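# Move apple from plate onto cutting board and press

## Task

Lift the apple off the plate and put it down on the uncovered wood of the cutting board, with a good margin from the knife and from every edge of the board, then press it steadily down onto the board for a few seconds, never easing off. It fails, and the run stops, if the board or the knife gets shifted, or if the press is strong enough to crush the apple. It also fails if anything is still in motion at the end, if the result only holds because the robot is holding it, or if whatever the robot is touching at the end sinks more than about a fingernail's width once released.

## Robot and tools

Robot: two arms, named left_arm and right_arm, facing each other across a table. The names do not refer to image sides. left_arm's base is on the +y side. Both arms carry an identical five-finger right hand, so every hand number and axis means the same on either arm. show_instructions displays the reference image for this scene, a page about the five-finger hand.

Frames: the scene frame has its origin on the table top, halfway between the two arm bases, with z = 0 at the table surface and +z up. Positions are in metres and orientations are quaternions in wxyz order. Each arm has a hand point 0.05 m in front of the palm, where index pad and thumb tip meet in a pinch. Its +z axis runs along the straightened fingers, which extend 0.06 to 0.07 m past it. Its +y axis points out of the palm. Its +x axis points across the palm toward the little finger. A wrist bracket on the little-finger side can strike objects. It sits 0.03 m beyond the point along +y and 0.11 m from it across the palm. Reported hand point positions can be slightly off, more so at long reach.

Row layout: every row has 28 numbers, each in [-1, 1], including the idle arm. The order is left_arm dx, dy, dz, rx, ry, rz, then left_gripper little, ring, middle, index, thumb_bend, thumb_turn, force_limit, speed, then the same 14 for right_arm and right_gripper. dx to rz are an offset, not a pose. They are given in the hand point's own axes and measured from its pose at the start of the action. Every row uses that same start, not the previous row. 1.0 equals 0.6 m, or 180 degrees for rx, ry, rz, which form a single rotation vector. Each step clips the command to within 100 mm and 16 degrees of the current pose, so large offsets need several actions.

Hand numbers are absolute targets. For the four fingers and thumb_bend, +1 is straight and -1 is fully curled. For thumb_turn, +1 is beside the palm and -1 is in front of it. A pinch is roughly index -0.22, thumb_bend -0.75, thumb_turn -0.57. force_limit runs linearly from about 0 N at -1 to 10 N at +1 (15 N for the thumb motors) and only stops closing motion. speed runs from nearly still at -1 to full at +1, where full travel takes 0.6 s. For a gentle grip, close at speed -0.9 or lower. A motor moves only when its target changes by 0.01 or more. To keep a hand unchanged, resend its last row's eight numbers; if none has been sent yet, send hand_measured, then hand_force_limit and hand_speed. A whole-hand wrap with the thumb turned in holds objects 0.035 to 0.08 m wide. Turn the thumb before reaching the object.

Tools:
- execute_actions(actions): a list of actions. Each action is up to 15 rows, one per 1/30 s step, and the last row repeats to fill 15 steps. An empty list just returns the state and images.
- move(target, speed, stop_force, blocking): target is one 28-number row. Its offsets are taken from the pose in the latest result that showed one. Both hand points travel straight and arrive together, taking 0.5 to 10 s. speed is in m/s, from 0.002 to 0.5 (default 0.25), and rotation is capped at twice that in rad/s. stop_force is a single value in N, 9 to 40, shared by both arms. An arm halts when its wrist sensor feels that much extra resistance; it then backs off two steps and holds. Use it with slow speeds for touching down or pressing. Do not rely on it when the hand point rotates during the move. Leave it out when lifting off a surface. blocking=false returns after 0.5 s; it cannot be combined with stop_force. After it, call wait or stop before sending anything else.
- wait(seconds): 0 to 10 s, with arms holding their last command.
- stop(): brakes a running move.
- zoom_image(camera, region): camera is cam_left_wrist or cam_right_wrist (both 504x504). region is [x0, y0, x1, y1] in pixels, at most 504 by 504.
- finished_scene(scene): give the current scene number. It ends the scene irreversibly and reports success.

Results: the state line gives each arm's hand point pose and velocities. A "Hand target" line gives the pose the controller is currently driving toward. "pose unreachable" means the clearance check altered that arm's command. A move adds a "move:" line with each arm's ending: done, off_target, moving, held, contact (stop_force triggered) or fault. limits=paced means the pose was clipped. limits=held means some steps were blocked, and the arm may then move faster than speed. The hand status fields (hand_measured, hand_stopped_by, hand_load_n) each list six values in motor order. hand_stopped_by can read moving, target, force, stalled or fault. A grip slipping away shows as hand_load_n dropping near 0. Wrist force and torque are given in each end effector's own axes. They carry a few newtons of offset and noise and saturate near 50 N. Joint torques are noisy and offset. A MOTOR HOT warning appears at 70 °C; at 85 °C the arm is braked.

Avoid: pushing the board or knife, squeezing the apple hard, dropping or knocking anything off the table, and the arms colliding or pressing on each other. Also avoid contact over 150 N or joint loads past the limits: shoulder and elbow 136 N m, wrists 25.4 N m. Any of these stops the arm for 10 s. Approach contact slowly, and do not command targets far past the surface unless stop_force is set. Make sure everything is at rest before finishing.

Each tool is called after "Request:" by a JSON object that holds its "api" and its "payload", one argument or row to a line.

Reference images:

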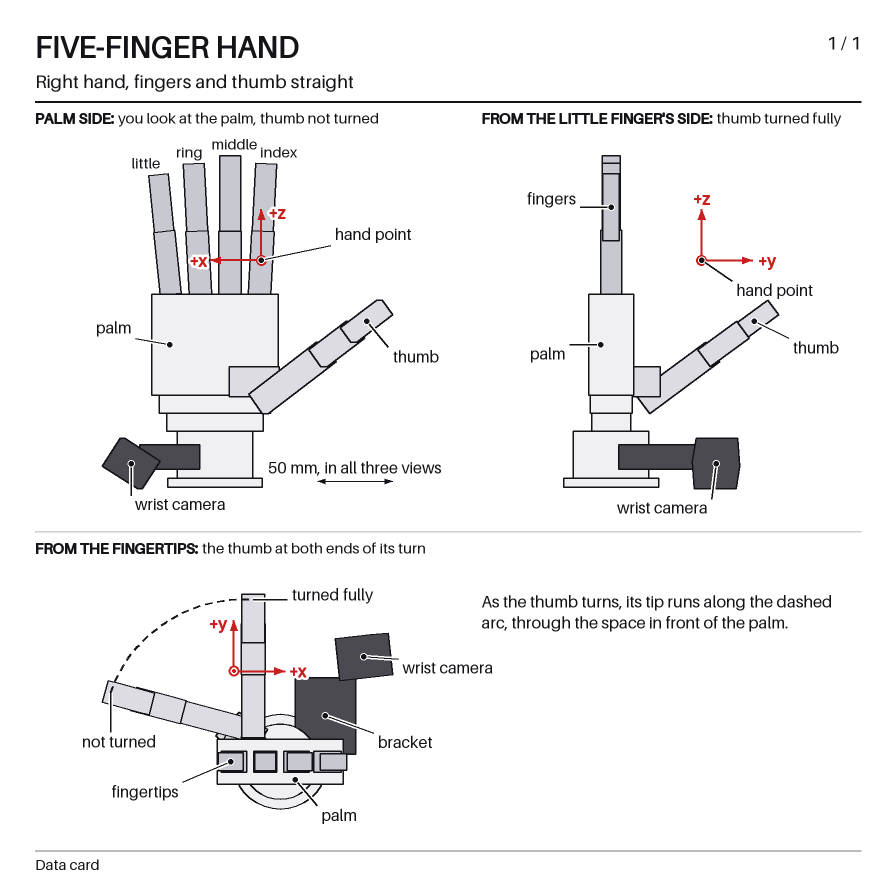

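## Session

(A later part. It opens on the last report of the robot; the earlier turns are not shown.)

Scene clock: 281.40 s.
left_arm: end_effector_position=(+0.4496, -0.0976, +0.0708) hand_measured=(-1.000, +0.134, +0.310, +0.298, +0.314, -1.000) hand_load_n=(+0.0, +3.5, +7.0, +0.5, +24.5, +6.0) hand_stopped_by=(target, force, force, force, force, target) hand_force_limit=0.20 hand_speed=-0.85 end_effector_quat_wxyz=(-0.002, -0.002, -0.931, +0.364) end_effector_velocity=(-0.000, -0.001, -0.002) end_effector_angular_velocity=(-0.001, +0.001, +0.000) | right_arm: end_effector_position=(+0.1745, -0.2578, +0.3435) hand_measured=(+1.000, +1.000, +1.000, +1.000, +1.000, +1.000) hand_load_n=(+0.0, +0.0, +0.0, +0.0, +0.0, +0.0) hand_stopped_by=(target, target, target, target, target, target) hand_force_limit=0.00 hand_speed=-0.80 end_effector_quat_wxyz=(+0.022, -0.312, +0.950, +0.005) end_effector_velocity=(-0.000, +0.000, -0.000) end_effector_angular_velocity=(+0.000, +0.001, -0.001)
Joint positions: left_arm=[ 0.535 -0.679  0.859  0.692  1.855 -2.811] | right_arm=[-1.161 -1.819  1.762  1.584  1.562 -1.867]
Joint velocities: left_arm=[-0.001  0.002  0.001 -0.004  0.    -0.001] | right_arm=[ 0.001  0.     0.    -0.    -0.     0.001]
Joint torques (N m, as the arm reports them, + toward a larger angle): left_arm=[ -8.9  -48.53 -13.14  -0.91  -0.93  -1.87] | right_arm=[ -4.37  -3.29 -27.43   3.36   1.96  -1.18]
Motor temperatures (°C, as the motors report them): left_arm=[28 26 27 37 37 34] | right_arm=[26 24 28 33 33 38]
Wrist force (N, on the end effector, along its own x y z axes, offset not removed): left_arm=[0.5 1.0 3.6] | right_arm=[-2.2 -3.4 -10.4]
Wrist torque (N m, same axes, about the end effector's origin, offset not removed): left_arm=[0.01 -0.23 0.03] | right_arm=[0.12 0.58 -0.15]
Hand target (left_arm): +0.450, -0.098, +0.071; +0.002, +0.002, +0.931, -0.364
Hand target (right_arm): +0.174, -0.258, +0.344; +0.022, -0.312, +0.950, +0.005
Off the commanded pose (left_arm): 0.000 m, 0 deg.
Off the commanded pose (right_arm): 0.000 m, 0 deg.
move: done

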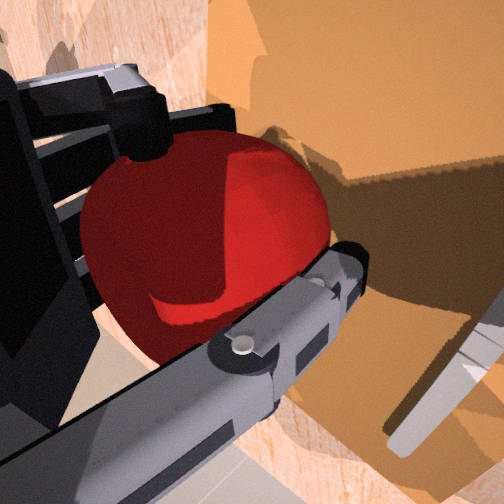

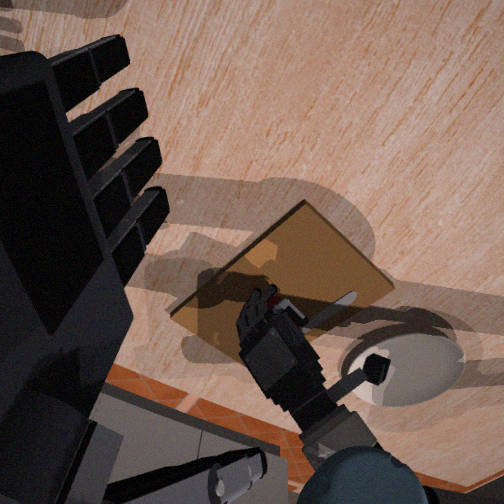

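Request:
{"api": "move", "payload": {
  "target": [0,0.011,0.012,0.055,0,0,-1,-1,-1,-1,-0.95,-1,0.2,-0.85, 0,0,0,0,0,0,1,1,1,1,1,1,0,-0.8],
  "speed": 0.08
}}

Request:
{"api": "move", "payload": {
  "target": [0,0.04,0.03,0,0,0,-1,-1,-1,-1,-0.95,-1,0.2,-0.85, 0,0,0,0,0,0,1,1,1,1,1,1,0,-0.8],
  "speed": 0.006,
  "stop_force": 9
}}

Scene clock: 292.23 s.
left_arm: end_effector_position=(+0.4496, -0.0976, +0.0611) hand_measured=(-1.000, +0.134, +0.310, +0.298, +0.314, -1.000) hand_load_n=(+0.0, +3.5, +7.0, +0.5, +24.5, +6.0) hand_stopped_by=(target, force, force, force, force, target) hand_force_limit=0.20 hand_speed=-0.85 end_effector_quat_wxyz=(-0.002, -0.002, -0.897, +0.443) end_effector_velocity=(-0.001, +0.000, -0.001) end_effector_angular_velocity=(-0.012, -0.001, -0.000) | right_arm: end_effector_position=(+0.1745, -0.2578, +0.3435) hand_measured=(+1.000, +1.000, +1.000, +1.000, +1.000, +1.000) hand_load_n=(+0.0, +0.0, +0.0, +0.0, +0.0, +0.0) hand_stopped_by=(target, target, target, target, target, target) hand_force_limit=0.00 hand_speed=-0.80 end_effector_quat_wxyz=(+0.022, -0.312, +0.950, +0.005) end_effector_velocity=(-0.000, -0.000, -0.000) end_effector_angular_velocity=(-0.000, +0.000, +0.002)
Joint positions: left_arm=[ 0.56  -0.776  1.097  0.386  1.926 -2.846] | right_arm=[-1.161 -1.819  1.762  1.584  1.562 -1.867]
Joint velocities: left_arm=[ 0.    -0.007  0.019 -0.025  0.004 -0.003] | right_arm=[-0.    -0.001  0.001  0.    -0.    -0.002]
Joint torques (N m, as the arm reports them, + toward a larger angle): left_arm=[ 11.06 -58.85 -12.29  -1.43   2.05  -1.88] | right_arm=[ -4.45  -3.3  -26.81   3.43   2.03  -1.17]
Motor temperatures (°C, as the motors report them): left_arm=[28 26 27 37 37 34] | right_arm=[26 24 28 33 33 38]
Wrist force (N, on the end effector, along its own x y z axes, offset not removed): left_arm=[1.8 -0.1 0.5] | right_arm=[-2.4 -3.8 -7.4]
Wrist torque (N m, same axes, about the end effector's origin, offset not removed): left_arm=[-0.19 -0.54 0.02] | right_arm=[-0.15 0.71 -0.16]
Hand target (left_arm): +0.450, -0.098, +0.061; +0.002, +0.002, +0.896, -0.443
Hand target (right_arm): +0.174, -0.258, +0.344; +0.022, -0.312, +0.950, +0.005
Off the commanded pose (left_arm): 0.000 m, 0 deg.
Off the commanded pose (right_arm): 0.000 m, 0 deg.
move: done

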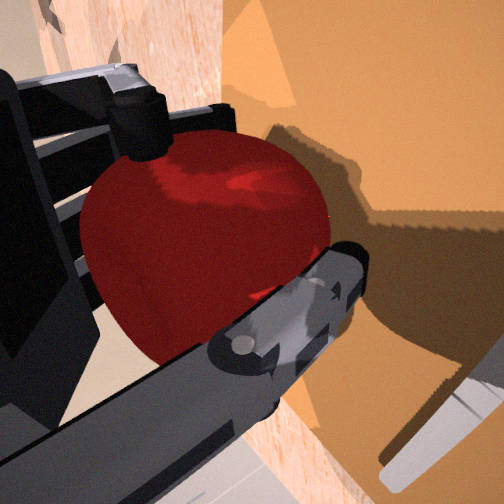

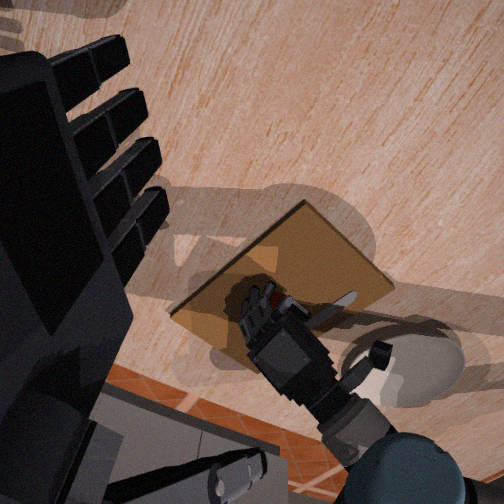

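Scene clock: 295.83 s.
left_arm: end_effector_position=(+0.4497, -0.0973, +0.0418) hand_measured=(-1.000, +0.134, +0.310, +0.298, +0.314, -1.000) hand_load_n=(+0.0, +3.5, +7.0, +0.5, +24.0, +5.0) hand_stopped_by=(target, force, force, force, force, target) hand_force_limit=0.20 hand_speed=-0.85 end_effector_quat_wxyz=(-0.002, -0.002, -0.897, +0.443) end_effector_velocity=(-0.001, +0.000, +0.002) end_effector_angular_velocity=(+0.002, +0.002, +0.001) | right_arm: end_effector_position=(+0.1745, -0.2578, +0.3435) hand_measured=(+1.000, +1.000, +1.000, +1.000, +1.000, +1.000) hand_load_n=(+0.0, +0.0, +0.0, +0.0, +0.0, +0.0) hand_stopped_by=(target, target, target, target, target, target) hand_force_limit=0.00 hand_speed=-0.80 end_effector_quat_wxyz=(+0.022, -0.312, +0.950, +0.005) end_effector_velocity=(-0.000, -0.000, -0.001) end_effector_angular_velocity=(-0.001, +0.002, -0.002)
Joint positions: left_arm=[ 0.561 -0.76   1.119  0.347  1.927 -2.846] | right_arm=[-1.161 -1.819  1.762  1.584  1.562 -1.867]
Joint velocities: left_arm=[-0.    -0.002 -0.002  0.005 -0.    -0.002] | right_arm=[-0.     0.001  0.002 -0.    -0.     0.002]
Joint torques (N m, as the arm reports them, + toward a larger angle): left_arm=[ 10.07 -48.05 -21.46   2.56   1.01   1.93] | right_arm=[ -5.05  -3.07 -26.97   3.37   1.95  -1.23]
Motor temperatures (°C, as the motors report them): left_arm=[28 26 27 37 37 34] | right_arm=[26 24 28 33 33 38]
Wrist force (N, on the end effector, along its own x y z axes, offset not removed): left_arm=[0.7 -11.7 -14.2] | right_arm=[-2.4 -2.4 -5.2]
Wrist torque (N m, same axes, about the end effector's origin, offset not removed): left_arm=[0.10 -0.04 -0.34] | right_arm=[-0.15 0.67 -0.12]
Hand target (left_arm): +0.450, -0.097, +0.042; +0.002, +0.002, +0.897, -0.443
Hand target (right_arm): +0.174, -0.258, +0.344; +0.022, -0.312, +0.950, +0.005
Off the commanded pose (left_arm): 0.011 m, 0 deg.
Off the commanded pose (right_arm): 0.000 m, 0 deg.
move: contact (left_arm)

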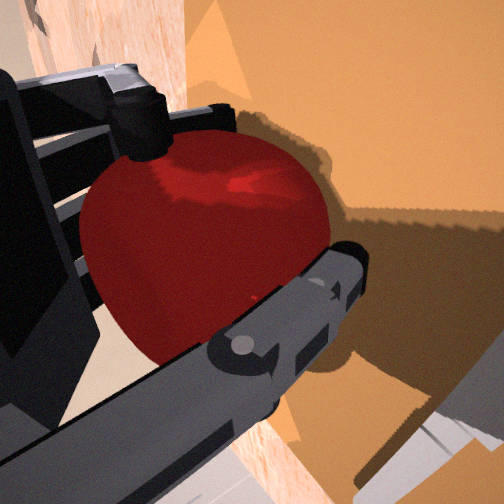

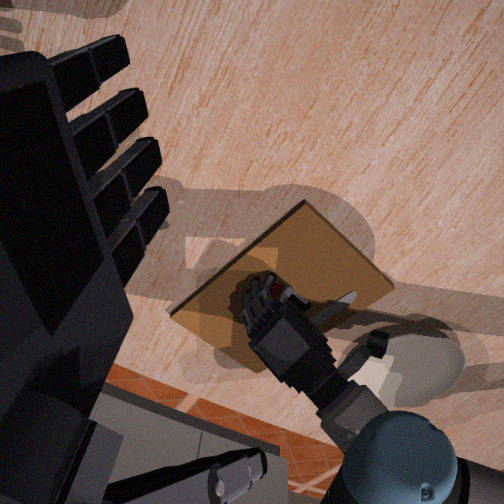

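Request:
{"api": "wait", "payload": {
  "seconds": 1
}}

Scene clock: 299.10 s.
left_arm: end_effector_position=(+0.4497, -0.0974, +0.0422) hand_measured=(-1.000, +0.134, +0.310, +0.298, +0.314, -1.000) hand_load_n=(+0.0, +3.5, +7.0, +0.5, +24.5, +5.0) hand_stopped_by=(target, force, force, force, force, target) hand_force_limit=0.20 hand_speed=-0.85 end_effector_quat_wxyz=(-0.002, -0.002, -0.897, +0.443) end_effector_velocity=(+0.000, +0.001, -0.000) end_effector_angular_velocity=(+0.001, +0.001, +0.001) | right_arm: end_effector_position=(+0.1745, -0.2578, +0.3435) hand_measured=(+1.000, +1.000, +1.000, +1.000, +1.000, +1.000) hand_load_n=(+0.0, +0.0, +0.0, +0.0, +0.0, +0.0) hand_stopped_by=(target, target, target, target, target, target) hand_force_limit=0.00 hand_speed=-0.80 end_effector_quat_wxyz=(+0.022, -0.312, +0.950, +0.005) end_effector_velocity=(-0.000, -0.000, -0.000) end_effector_angular_velocity=(-0.000, +0.000, -0.000)
Joint positions: left_arm=[ 0.561 -0.76   1.118  0.348  1.926 -2.846] | right_arm=[-1.161 -1.819  1.762  1.584  1.562 -1.867]
Joint velocities: left_arm=[ 0.001  0.     0.001  0.     0.    -0.   ] | right_arm=[ 0. -0.  0.  0.  0.  0.]
Joint torques (N m, as the arm reports them, + toward a larger angle): left_arm=[  0.71 -52.46 -25.88   0.56  -1.19  -0.61] | right_arm=[ -4.2   -3.09 -27.38   3.37   1.98  -1.33]
Motor temperatures (°C, as the motors report them): left_arm=[28 26 27 37 37 34] | right_arm=[26 24 28 33 33 38]
Wrist force (N, on the end effector, along its own x y z axes, offset not removed): left_arm=[1.5 -5.9 -6.6] | right_arm=[-1.5 -6.7 -2.5]
Wrist torque (N m, same axes, about the end effector's origin, offset not removed): left_arm=[-0.12 -0.04 -0.15] | right_arm=[-0.82 0.31 -0.19]
Hand target (left_arm): +0.450, -0.097, +0.042; +0.002, +0.002, +0.897, -0.443
Hand target (right_arm): +0.174, -0.258, +0.344; +0.022, -0.312, +0.950, +0.005
Off the commanded pose (left_arm): 0.011 m, 0 deg.
Off the commanded pose (right_arm): 0.000 m, 0 deg.
wait: 1.00 s; at rest from the start

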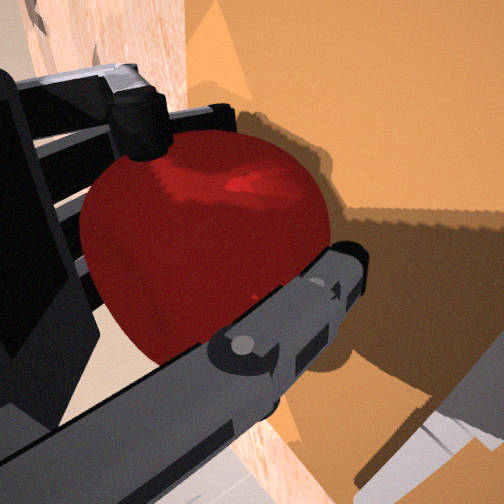

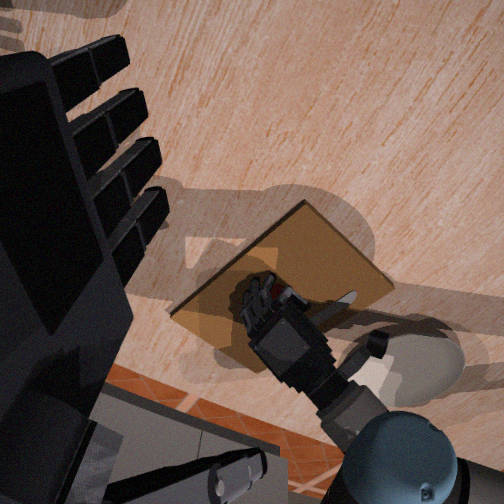

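Request:
{"api": "execute_actions", "payload": {
  "actions": [
    [[0,0.0006,0.00045,0,0,0,-1,-1,-1,-1,-0.95,-1,0.2,-0.85, 0,0,0,0,0,0,1,1,1,1,1,1,0,-0.8]]
  ]
}}

Request:
{"api": "wait", "payload": {
  "seconds": 1
}}

Scene clock: 304.20 s.
left_arm: end_effector_position=(+0.4497, -0.0974, +0.0418) hand_measured=(-1.000, +0.134, +0.310, +0.298, +0.314, -1.000) hand_load_n=(+0.0, +3.0, +6.5, +0.5, +24.5, +5.0) hand_stopped_by=(target, force, force, force, force, target) hand_force_limit=0.20 hand_speed=-0.85 end_effector_quat_wxyz=(-0.002, -0.003, -0.897, +0.443) end_effector_velocity=(-0.000, +0.000, -0.001) end_effector_angular_velocity=(+0.001, -0.001, -0.001) | right_arm: end_effector_position=(+0.1745, -0.2578, +0.3435) hand_measured=(+1.000, +1.000, +1.000, +1.000, +1.000, +1.000) hand_load_n=(+0.0, +0.0, +0.0, +0.0, +0.0, +0.0) hand_stopped_by=(target, target, target, target, target, target) hand_force_limit=0.00 hand_speed=-0.80 end_effector_quat_wxyz=(+0.022, -0.312, +0.950, +0.005) end_effector_velocity=(-0.000, -0.000, -0.001) end_effector_angular_velocity=(-0.001, +0.002, -0.000)
Joint positions: left_arm=[ 0.561 -0.76   1.118  0.347  1.926 -2.846] | right_arm=[-1.161 -1.819  1.762  1.584  1.562 -1.867]
Joint velocities: left_arm=[-0.     0.     0.001 -0.    -0.     0.001] | right_arm=[-0.     0.001  0.001  0.    -0.    -0.   ]
Joint torques (N m, as the arm reports them, + toward a larger angle): left_arm=[ -6.11 -32.79  -5.11  -0.55  -1.01  -1.47] | right_arm=[ -4.73  -3.46 -26.67   3.33   2.03  -1.37]
Motor temperatures (°C, as the motors report them): left_arm=[28 26 27 37 37 34] | right_arm=[26 24 28 33 33 38]
Wrist force (N, on the end effector, along its own x y z axes, offset not removed): left_arm=[0.3 -10.3 -12.7] | right_arm=[-1.9 -0.8 -3.1]
Wrist torque (N m, same axes, about the end effector's origin, offset not removed): left_arm=[0.11 0.18 -0.28] | right_arm=[0.08 0.25 -0.05]
Hand target (left_arm): +0.450, -0.097, +0.042; +0.002, +0.002, +0.897, -0.443
Hand target (right_arm): +0.174, -0.258, +0.344; +0.022, -0.312, +0.950, +0.005
Off the commanded pose (left_arm): 0.000 m, 0 deg.
Off the commanded pose (right_arm): 0.000 m, 0 deg.

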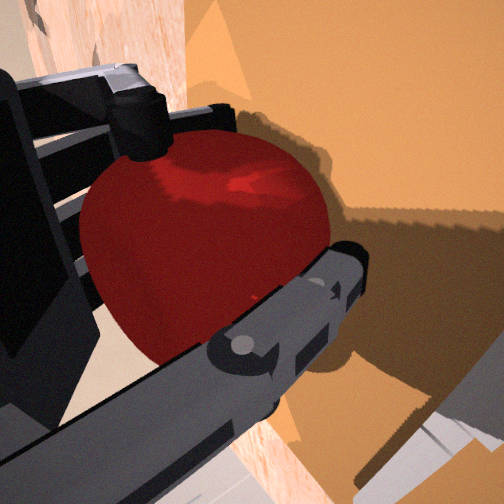

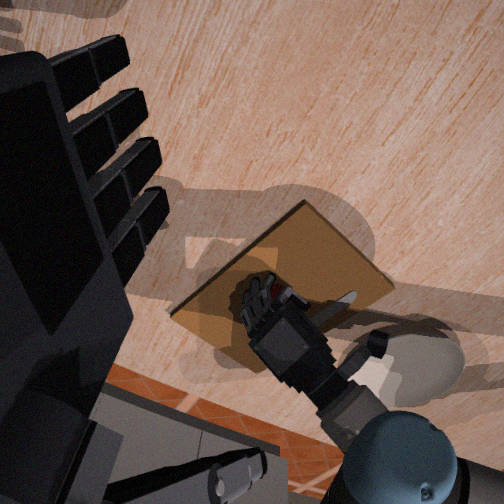

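Scene clock: 305.20 s.
left_arm: end_effector_position=(+0.4497, -0.0974, +0.0417) hand_measured=(-1.000, +0.134, +0.310, +0.298, +0.314, -1.000) hand_load_n=(+0.0, +3.5, +7.0, +0.5, +24.0, +5.0) hand_stopped_by=(target, force, force, force, force, target) hand_force_limit=0.20 hand_speed=-0.85 end_effector_quat_wxyz=(-0.002, -0.002, -0.897, +0.443) end_effector_velocity=(-0.000, +0.000, -0.000) end_effector_angular_velocity=(+0.001, +0.001, -0.000) | right_arm: end_effector_position=(+0.1745, -0.2578, +0.3435) hand_measured=(+1.000, +1.000, +1.000, +1.000, +1.000, +1.000) hand_load_n=(+0.0, +0.0, +0.0, +0.0, +0.0, +0.0) hand_stopped_by=(target, target, target, target, target, target) hand_force_limit=0.00 hand_speed=-0.80 end_effector_quat_wxyz=(+0.022, -0.312, +0.950, +0.005) end_effector_velocity=(+0.001, +0.000, +0.000) end_effector_angular_velocity=(+0.000, +0.000, -0.002)
Joint positions: left_arm=[ 0.561 -0.76   1.119  0.347  1.926 -2.846] | right_arm=[-1.161 -1.819  1.762  1.584  1.562 -1.867]
Joint velocities: left_arm=[-0.    -0.     0.001  0.     0.    -0.   ] | right_arm=[ 0.     0.001 -0.002  0.     0.     0.002]
Joint torques (N m, as the arm reports them, + toward a larger angle): left_arm=[ -3.18 -32.03  -3.81   0.34  -0.42  -0.6 ] | right_arm=[ -4.25  -3.09 -27.03   3.39   2.08  -1.33]
Motor temperatures (°C, as the motors report them): left_arm=[28 26 27 37 37 34] | right_arm=[26 24 28 33 33 38]
Wrist force (N, on the end effector, along its own x y z axes, offset not removed): left_arm=[0.7 -12.5 -13.8] | right_arm=[-0.4 0.3 -6.1]
Wrist torque (N m, same axes, about the end effector's origin, offset not removed): left_arm=[-0.08 0.08 -0.30] | right_arm=[0.36 0.19 0.24]
Hand target (left_arm): +0.450, -0.097, +0.042; +0.002, +0.002, +0.897, -0.443
Hand target (right_arm): +0.174, -0.258, +0.344; +0.022, -0.312, +0.950, +0.005
Off the commanded pose (left_arm): 0.000 m, 0 deg.
Off the commanded pose (right_arm): 0.000 m, 0 deg.
wait: 1.00 s; at rest by 0.17 s

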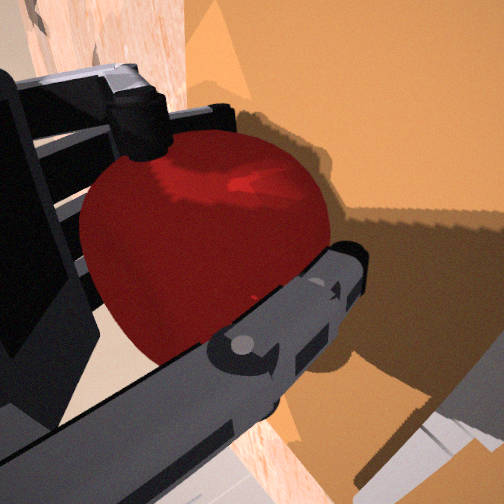

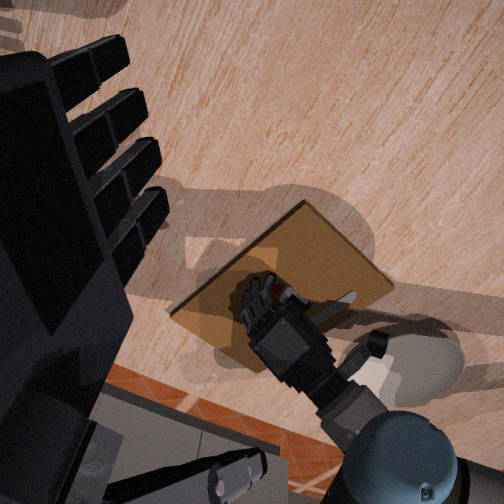

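Request:
{"api": "wait", "payload": {
  "seconds": 5
}}

Scene clock: 315.20 s.
left_arm: end_effector_position=(+0.4497, -0.0974, +0.0417) hand_measured=(-1.000, +0.134, +0.310, +0.298, +0.314, -1.000) hand_load_n=(+0.0, +3.5, +7.0, +0.5, +24.0, +5.0) hand_stopped_by=(target, force, force, force, force, target) hand_force_limit=0.20 hand_speed=-0.85 end_effector_quat_wxyz=(-0.002, -0.002, -0.897, +0.443) end_effector_velocity=(+0.001, +0.000, -0.000) end_effector_angular_velocity=(-0.000, +0.001, +0.001) | right_arm: end_effector_position=(+0.1745, -0.2578, +0.3435) hand_measured=(+1.000, +1.000, +1.000, +1.000, +1.000, +1.000) hand_load_n=(+0.0, +0.0, +0.0, +0.0, +0.0, +0.0) hand_stopped_by=(target, target, target, target, target, target) hand_force_limit=0.00 hand_speed=-0.80 end_effector_quat_wxyz=(+0.022, -0.312, +0.950, +0.005) end_effector_velocity=(+0.000, +0.000, +0.000) end_effector_angular_velocity=(+0.001, -0.001, +0.001)
Joint positions: left_arm=[ 0.561 -0.76   1.119  0.347  1.926 -2.846] | right_arm=[-1.161 -1.819  1.762  1.584  1.562 -1.867]
Joint velocities: left_arm=[ 0.001  0.    -0.     0.     0.    -0.   ] | right_arm=[-0.001  0.    -0.001  0.    -0.    -0.002]
Joint torques (N m, as the arm reports them, + toward a larger angle): left_arm=[ 11.29 -32.23  -4.02   2.5    1.18   2.21] | right_arm=[ -4.65  -3.54 -27.16   3.5    2.09  -1.28]
Motor temperatures (°C, as the motors report them): left_arm=[28 26 27 37 37 34] | right_arm=[26 24 28 33 33 38]
Wrist force (N, on the end effector, along its own x y z axes, offset not removed): left_arm=[3.7 -11.3 -14.7] | right_arm=[-1.2 -2.4 -5.0]
Wrist torque (N m, same axes, about the end effector's origin, offset not removed): left_arm=[0.26 -0.33 -0.04] | right_arm=[0.03 0.23 0.14]
Hand target (left_arm): +0.450, -0.097, +0.042; +0.002, +0.002, +0.897, -0.443
Hand target (right_arm): +0.174, -0.258, +0.344; +0.022, -0.312, +0.950, +0.005
Off the commanded pose (left_arm): 0.000 m, 0 deg.
Off the commanded pose (right_arm): 0.000 m, 0 deg.
wait: 5.00 s; at rest from the start

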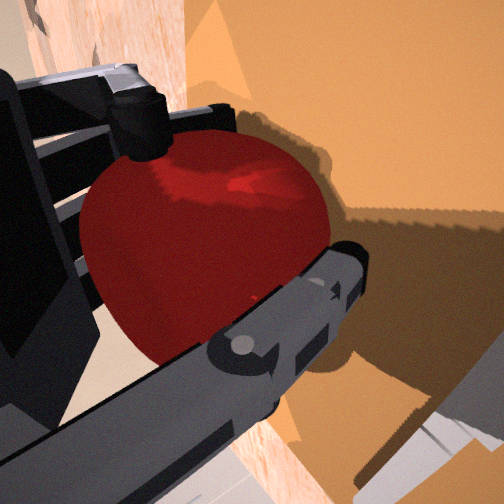

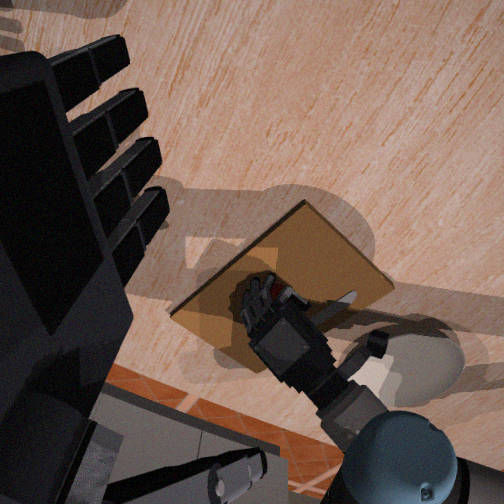

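Request:
{"api": "execute_actions", "payload": {
  "actions": [
    [[0,0,0,0,0,0,-1,0.3,0.45,0.45,-0.95,-1,0.2,-0.7, 0,0,0,0,0,0,1,1,1,1,1,1,0,-0.8]]
  ]
}}

Request:
{"api": "wait", "payload": {
  "seconds": 1
}}

Request:
{"api": "zoom_image", "payload": {
  "camera": "cam_right_wrist",
  "region": [200, 230, 360, 390]
}}

Scene clock: 326.93 s.
left_arm: end_effector_position=(+0.4497, -0.0973, +0.0417) hand_measured=(-1.000, +0.300, +0.450, +0.450, +0.314, -1.000) hand_load_n=(+0.0, +0.0, +2.5, +0.0, +12.0, +2.0) hand_stopped_by=(target, moving, target, moving, force, target) hand_force_limit=0.20 hand_speed=-0.70 end_effector_quat_wxyz=(-0.002, -0.002, -0.897, +0.443) end_effector_velocity=(+0.000, +0.001, -0.000) end_effector_angular_velocity=(+0.000, +0.002, +0.002) | right_arm: end_effector_position=(+0.1745, -0.2578, +0.3435) hand_measured=(+1.000, +1.000, +1.000, +1.000, +1.000, +1.000) hand_load_n=(+0.0, +0.0, +0.0, +0.0, +0.0, +0.0) hand_stopped_by=(target, target, target, target, target, target) hand_force_limit=0.00 hand_speed=-0.80 end_effector_quat_wxyz=(+0.022, -0.312, +0.950, +0.005) end_effector_velocity=(-0.000, -0.000, -0.000) end_effector_angular_velocity=(-0.001, +0.002, +0.001)
Joint positions: left_arm=[ 0.561 -0.76   1.119  0.347  1.926 -2.846] | right_arm=[-1.161 -1.819  1.762  1.584  1.562 -1.867]
Joint velocities: left_arm=[ 0.001  0.     0.001 -0.     0.    -0.002] | right_arm=[-0.     0.001  0.001  0.     0.    -0.001]
Joint torques (N m, as the arm reports them, + toward a larger angle): left_arm=[  6.33 -40.52 -10.21  -1.27   0.79   1.9 ] | right_arm=[ -5.03  -3.87 -27.2    3.57   2.05  -1.42]
Motor temperatures (°C, as the motors report them): left_arm=[28 26 27 37 37 34] | right_arm=[26 24 28 33 33 38]
Wrist force (N, on the end effector, along its own x y z axes, offset not removed): left_arm=[1.7 -4.2 -8.7] | right_arm=[-0.6 -1.6 -2.7]
Wrist torque (N m, same axes, about the end effector's origin, offset not removed): left_arm=[-0.19 -0.19 0.05] | right_arm=[0.03 0.12 0.09]
Hand target (left_arm): +0.450, -0.097, +0.042; +0.002, +0.002, +0.897, -0.443
Hand target (right_arm): +0.174, -0.258, +0.344; +0.022, -0.312, +0.950, +0.005
Off the commanded pose (left_arm): 0.000 m, 0 deg.
Off the commanded pose (right_arm): 0.000 m, 0 deg.

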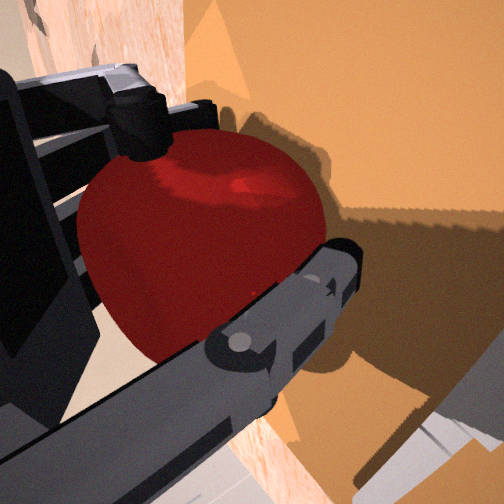

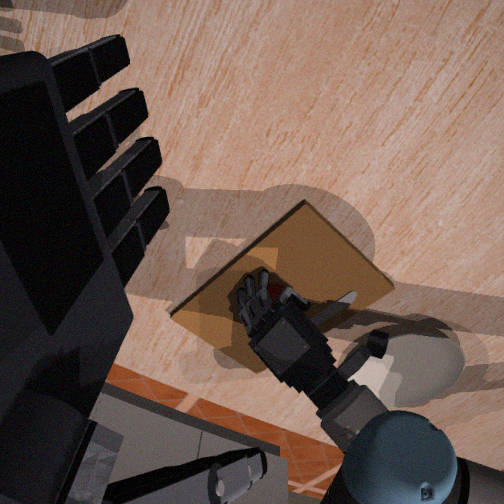

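Scene clock: 327.93 s.
left_arm: end_effector_position=(+0.4497, -0.0973, +0.0417) hand_measured=(-1.000, +0.300, +0.450, +0.450, +0.314, -1.000) hand_load_n=(+0.0, +0.0, +2.5, +0.0, +12.0, +2.0) hand_stopped_by=(target, target, target, target, force, target) hand_force_limit=0.20 hand_speed=-0.70 end_effector_quat_wxyz=(-0.002, -0.002, -0.897, +0.443) end_effector_velocity=(+0.000, +0.001, -0.001) end_effector_angular_velocity=(+0.002, +0.001, +0.002) | right_arm: end_effector_position=(+0.1745, -0.2578, +0.3435) hand_measured=(+1.000, +1.000, +1.000, +1.000, +1.000, +1.000) hand_load_n=(+0.0, +0.0, +0.0, +0.0, +0.0, +0.0) hand_stopped_by=(target, target, target, target, target, target) hand_force_limit=0.00 hand_speed=-0.80 end_effector_quat_wxyz=(+0.022, -0.312, +0.950, +0.005) end_effector_velocity=(-0.000, -0.000, -0.000) end_effector_angular_velocity=(+0.000, +0.000, -0.001)
Joint positions: left_arm=[ 0.561 -0.76   1.119  0.347  1.926 -2.846] | right_arm=[-1.161 -1.819  1.762  1.584  1.562 -1.867]
Joint velocities: left_arm=[ 0.001  0.     0.002 -0.    -0.    -0.001] | right_arm=[ 0.    -0.001  0.001 -0.    -0.     0.001]
Joint torques (N m, as the arm reports them, + toward a larger angle): left_arm=[ -2.73 -52.96 -21.97  -1.7    0.82   2.04] | right_arm=[ -5.02  -3.53 -27.33   3.6    2.12  -1.35]
Motor temperatures (°C, as the motors report them): left_arm=[28 26 27 37 37 34] | right_arm=[26 24 28 33 33 38]
Wrist force (N, on the end effector, along its own x y z axes, offset not removed): left_arm=[0.1 -2.9 -9.4] | right_arm=[-1.8 -1.6 -2.0]
Wrist torque (N m, same axes, about the end effector's origin, offset not removed): left_arm=[-0.15 -0.04 0.06] | right_arm=[-0.25 0.37 0.00]
Hand target (left_arm): +0.450, -0.097, +0.042; +0.002, +0.002, +0.897, -0.443
Hand target (right_arm): +0.174, -0.258, +0.344; +0.022, -0.312, +0.950, +0.005
Off the commanded pose (left_arm): 0.000 m, 0 deg.
Off the commanded pose (right_arm): 0.000 m, 0 deg.
wait: 1.00 s; at rest by 0.17 s

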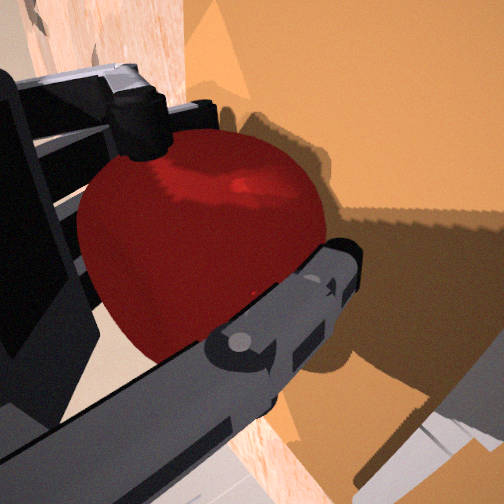

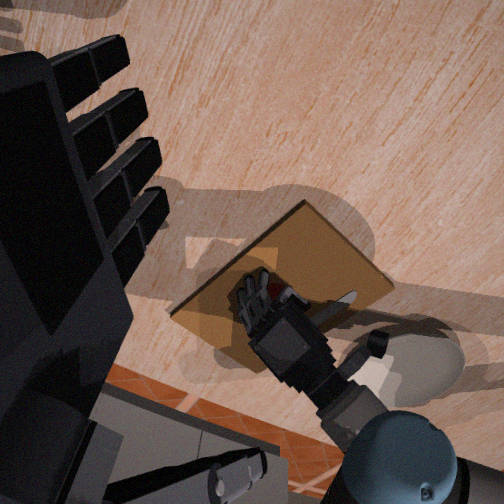

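Region (200, 230, 360, 390) of cam_right_wrist's 504x504 image, scaled by 3.150, with more detail than that image has.

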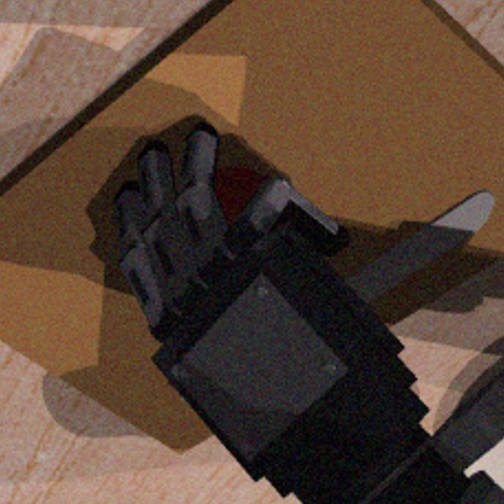

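Request:
{"api": "execute_actions", "payload": {
  "actions": [
    [[0,0.001,0.0002,0,0,0,-1,0.3,0.45,0.45,-0.95,-1,0.2,-0.7, 0,0,0,0,0,0,1,1,1,1,1,1,0,-0.8]]
  ]
}}

Request:
{"api": "wait", "payload": {
  "seconds": 1
}}

Scene clock: 335.40 s.
left_arm: end_effector_position=(+0.4496, -0.0972, +0.0412) hand_measured=(-1.000, +0.300, +0.450, +0.450, +0.314, -1.000) hand_load_n=(+0.0, +0.0, +3.0, +0.0, +11.5, +1.5) hand_stopped_by=(target, target, target, target, force, target) hand_force_limit=0.20 hand_speed=-0.70 end_effector_quat_wxyz=(-0.002, -0.003, -0.897, +0.443) end_effector_velocity=(+0.001, +0.000, +0.000) end_effector_angular_velocity=(-0.000, -0.001, -0.000) | right_arm: end_effector_position=(+0.1745, -0.2578, +0.3435) hand_measured=(+1.000, +1.000, +1.000, +1.000, +1.000, +1.000) hand_load_n=(+0.0, +0.0, +0.0, +0.0, +0.0, +0.0) hand_stopped_by=(target, target, target, target, target, target) hand_force_limit=0.00 hand_speed=-0.80 end_effector_quat_wxyz=(+0.022, -0.312, +0.950, +0.005) end_effector_velocity=(-0.000, -0.000, +0.000) end_effector_angular_velocity=(+0.000, -0.001, +0.002)
Joint positions: left_arm=[ 0.561 -0.76   1.12   0.346  1.927 -2.846] | right_arm=[-1.161 -1.819  1.762  1.584  1.562 -1.867]
Joint velocities: left_arm=[ 0.001 -0.    -0.    -0.     0.     0.002] | right_arm=[-0.    -0.001 -0.    -0.     0.    -0.002]
Joint torques (N m, as the arm reports them, + toward a larger angle): left_arm=[ 10.87 -44.48  -4.83  -0.59   1.65   2.05] | right_arm=[ -4.75  -3.16 -27.35   3.68   2.05  -1.21]
Motor temperatures (°C, as the motors report them): left_arm=[28 26 27 37 37 34] | right_arm=[26 24 28 33 33 38]
Wrist force (N, on the end effector, along its own x y z axes, offset not removed): left_arm=[1.8 -10.0 -11.7] | right_arm=[-5.5 -2.9 -5.6]
Wrist torque (N m, same axes, about the end effector's origin, offset not removed): left_arm=[0.00 -0.21 -0.13] | right_arm=[-0.05 0.91 -0.34]
Hand target (left_arm): +0.450, -0.097, +0.041; +0.002, +0.002, +0.897, -0.443
Hand target (right_arm): +0.174, -0.258, +0.344; +0.022, -0.312, +0.950, +0.005
Off the commanded pose (left_arm): 0.000 m, 0 deg.
Off the commanded pose (right_arm): 0.000 m, 0 deg.

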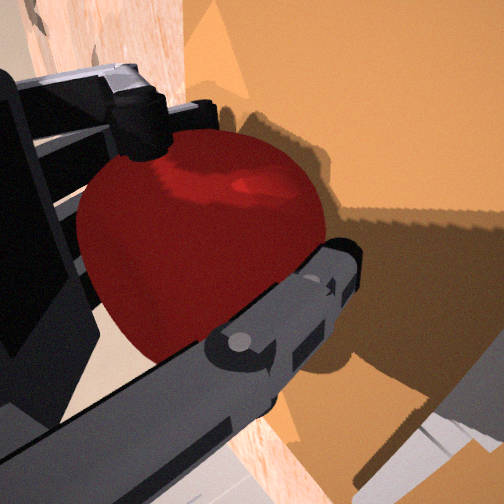

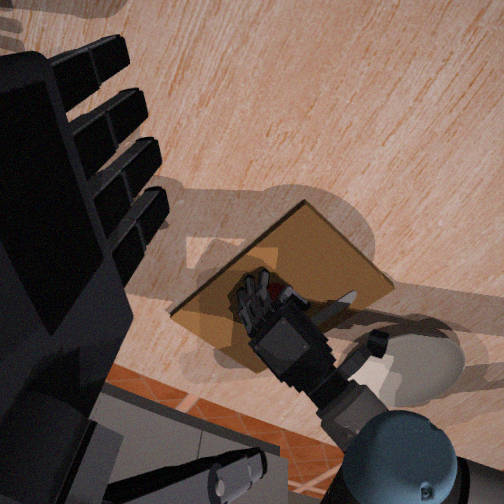

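Scene clock: 336.40 s.
left_arm: end_effector_position=(+0.4497, -0.0971, +0.0412) hand_measured=(-1.000, +0.300, +0.450, +0.450, +0.314, -1.000) hand_load_n=(+0.0, +0.0, +3.0, +0.0, +11.0, +1.5) hand_stopped_by=(target, target, target, target, force, target) hand_force_limit=0.20 hand_speed=-0.70 end_effector_quat_wxyz=(-0.002, -0.002, -0.897, +0.443) end_effector_velocity=(-0.000, -0.001, +0.000) end_effector_angular_velocity=(-0.001, -0.000, -0.000) | right_arm: end_effector_position=(+0.1745, -0.2578, +0.3435) hand_measured=(+1.000, +1.000, +1.000, +1.000, +1.000, +1.000) hand_load_n=(+0.0, +0.0, +0.0, +0.0, +0.0, +0.0) hand_stopped_by=(target, target, target, target, target, target) hand_force_limit=0.00 hand_speed=-0.80 end_effector_quat_wxyz=(+0.022, -0.312, +0.950, +0.005) end_effector_velocity=(-0.000, -0.000, -0.000) end_effector_angular_velocity=(+0.000, +0.000, +0.002)
Joint positions: left_arm=[ 0.561 -0.76   1.12   0.346  1.927 -2.846] | right_arm=[-1.161 -1.819  1.762  1.584  1.562 -1.867]
Joint velocities: left_arm=[-0.     0.    -0.001  0.    -0.    -0.   ] | right_arm=[-0.    -0.     0.    -0.    -0.    -0.002]
Joint torques (N m, as the arm reports them, + toward a larger angle): left_arm=[ 11.19 -31.39  -3.63   0.76   0.92   2.01] | right_arm=[ -4.74  -3.16 -27.03   3.49   2.06  -1.27]
Motor temperatures (°C, as the motors report them): left_arm=[28 26 27 37 37 34] | right_arm=[26 24 28 33 33 38]
Wrist force (N, on the end effector, along its own x y z axes, offset not removed): left_arm=[2.5 -12.0 -12.5] | right_arm=[-4.3 -2.8 -3.1]
Wrist torque (N m, same axes, about the end effector's origin, offset not removed): left_arm=[0.12 -0.29 -0.04] | right_arm=[-0.19 0.57 -0.26]
Hand target (left_arm): +0.450, -0.097, +0.041; +0.002, +0.002, +0.897, -0.443
Hand target (right_arm): +0.174, -0.258, +0.344; +0.022, -0.312, +0.950, +0.005
Off the commanded pose (left_arm): 0.000 m, 0 deg.
Off the commanded pose (right_arm): 0.000 m, 0 deg.
wait: 1.00 s; at rest by 0.17 s

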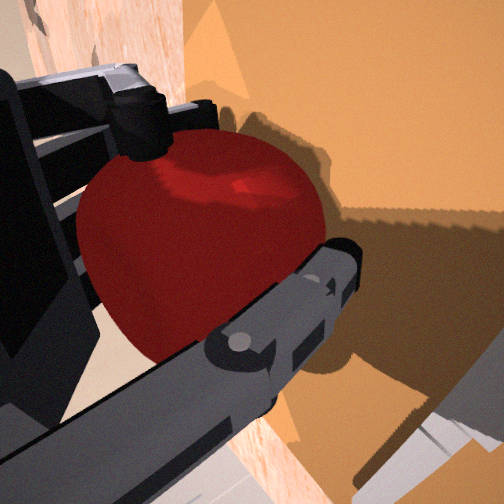

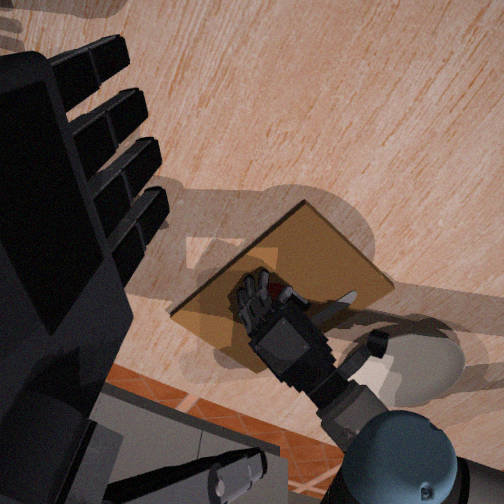

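About 18 N again; I'll add a little more, then hold.

Request:
{"api": "execute_actions", "payload": {
  "actions": [
    [[0,0.0005,0.0002,0,0,0,-1,0.3,0.45,0.45,-0.95,-1,0.2,-0.7, 0,0,0,0,0,0,1,1,1,1,1,1,0,-0.8]]
  ]
}}

Request:
{"api": "wait", "payload": {
  "seconds": 7
}}

Scene clock: 340.03 s.
left_arm: end_effector_position=(+0.4498, -0.0970, +0.0409) hand_measured=(-1.000, +0.300, +0.450, +0.450, +0.312, -1.000) hand_load_n=(+0.0, +0.0, +3.5, +0.0, +11.0, +1.5) hand_stopped_by=(target, target, target, target, force, target) hand_force_limit=0.20 hand_speed=-0.70 end_effector_quat_wxyz=(-0.002, -0.002, -0.897, +0.443) end_effector_velocity=(-0.000, +0.000, -0.000) end_effector_angular_velocity=(-0.000, +0.000, -0.000) | right_arm: end_effector_position=(+0.1745, -0.2578, +0.3435) hand_measured=(+1.000, +1.000, +1.000, +1.000, +1.000, +1.000) hand_load_n=(+0.0, +0.0, +0.0, +0.0, +0.0, +0.0) hand_stopped_by=(target, target, target, target, target, target) hand_force_limit=0.00 hand_speed=-0.80 end_effector_quat_wxyz=(+0.022, -0.312, +0.950, +0.005) end_effector_velocity=(+0.000, +0.000, +0.000) end_effector_angular_velocity=(+0.001, -0.001, -0.002)
Joint positions: left_arm=[ 0.561 -0.759  1.121  0.345  1.927 -2.846] | right_arm=[-1.161 -1.819  1.762  1.584  1.562 -1.867]
Joint velocities: left_arm=[-0.  0.  0. -0.  0. -0.] | right_arm=[ 0.    -0.001  0.    -0.001 -0.     0.002]
Joint torques (N m, as the arm reports them, + toward a larger angle): left_arm=[ 12.73 -27.69  -0.8    0.67   1.09   1.9 ] | right_arm=[ -4.97  -3.39 -27.83   3.39   2.01  -1.23]
Motor temperatures (°C, as the motors report them): left_arm=[28 26 27 37 37 34] | right_arm=[26 24 28 33 33 38]
Wrist force (N, on the end effector, along its own x y z axes, offset not removed): left_arm=[0.8 -15.7 -14.1] | right_arm=[-0.2 -2.0 -4.6]
Wrist torque (N m, same axes, about the end effector's origin, offset not removed): left_arm=[0.31 0.07 -0.15] | right_arm=[0.21 0.03 0.09]
Hand target (left_arm): +0.450, -0.097, +0.041; +0.002, +0.002, +0.897, -0.443
Hand target (right_arm): +0.174, -0.258, +0.344; +0.022, -0.312, +0.950, +0.005
Off the commanded pose (left_arm): 0.000 m, 0 deg.
Off the commanded pose (right_arm): 0.000 m, 0 deg.

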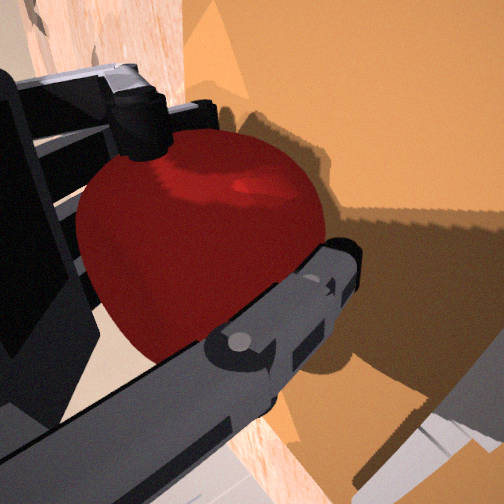

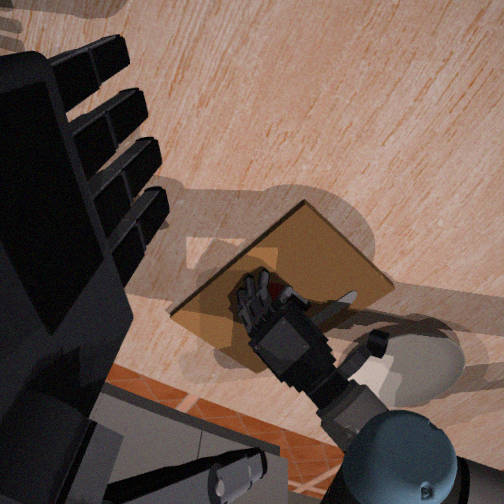

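Scene clock: 347.03 s.
left_arm: end_effector_position=(+0.4497, -0.0970, +0.0408) hand_measured=(-1.000, +0.300, +0.450, +0.450, +0.312, -1.000) hand_load_n=(+0.0, +0.0, +3.5, +0.0, +11.0, +1.5) hand_stopped_by=(target, target, target, target, force, target) hand_force_limit=0.20 hand_speed=-0.70 end_effector_quat_wxyz=(-0.002, -0.002, -0.897, +0.443) end_effector_velocity=(+0.000, +0.001, -0.000) end_effector_angular_velocity=(+0.000, +0.000, +0.001) | right_arm: end_effector_position=(+0.1745, -0.2578, +0.3435) hand_measured=(+1.000, +1.000, +1.000, +1.000, +1.000, +1.000) hand_load_n=(+0.0, +0.0, +0.0, +0.0, +0.0, +0.0) hand_stopped_by=(target, target, target, target, target, target) hand_force_limit=0.00 hand_speed=-0.80 end_effector_quat_wxyz=(+0.022, -0.312, +0.950, +0.005) end_effector_velocity=(+0.000, +0.000, +0.001) end_effector_angular_velocity=(+0.001, -0.002, +0.000)
Joint positions: left_arm=[ 0.561 -0.759  1.121  0.345  1.927 -2.846] | right_arm=[-1.161 -1.819  1.762  1.584  1.562 -1.867]
Joint velocities: left_arm=[ 0.001 -0.     0.001  0.     0.     0.   ] | right_arm=[-0.    -0.    -0.002  0.     0.    -0.   ]
Joint torques (N m, as the arm reports them, + toward a larger angle): left_arm=[ 11.91 -27.83  -0.59   1.38   0.77   1.98] | right_arm=[ -5.28  -3.02 -27.07   3.34   2.09  -1.25]
Motor temperatures (°C, as the motors report them): left_arm=[28 26 27 37 37 34] | right_arm=[26 24 28 33 33 38]
Wrist force (N, on the end effector, along its own x y z axes, offset not removed): left_arm=[0.7 -18.3 -12.9] | right_arm=[-1.1 -2.5 -4.0]
Wrist torque (N m, same axes, about the end effector's origin, offset not removed): left_arm=[-0.18 0.16 -0.23] | right_arm=[-0.03 0.32 -0.10]
Hand target (left_arm): +0.450, -0.097, +0.041; +0.002, +0.002, +0.897, -0.443
Hand target (right_arm): +0.174, -0.258, +0.344; +0.022, -0.312, +0.950, +0.005
Off the commanded pose (left_arm): 0.000 m, 0 deg.
Off the commanded pose (right_arm): 0.000 m, 0 deg.
wait: 7.00 s; at rest by 0.17 s

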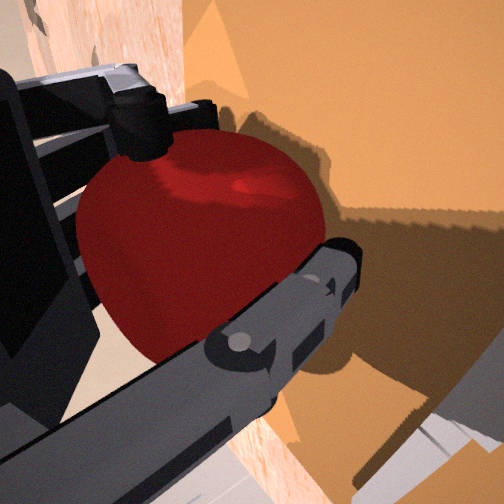

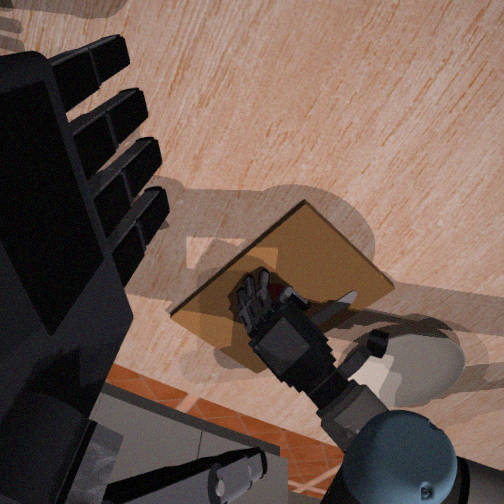

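Request:
{"api": "finished_scene", "payload": {
  "scene": 1
}}

The scene is finished: the task was done.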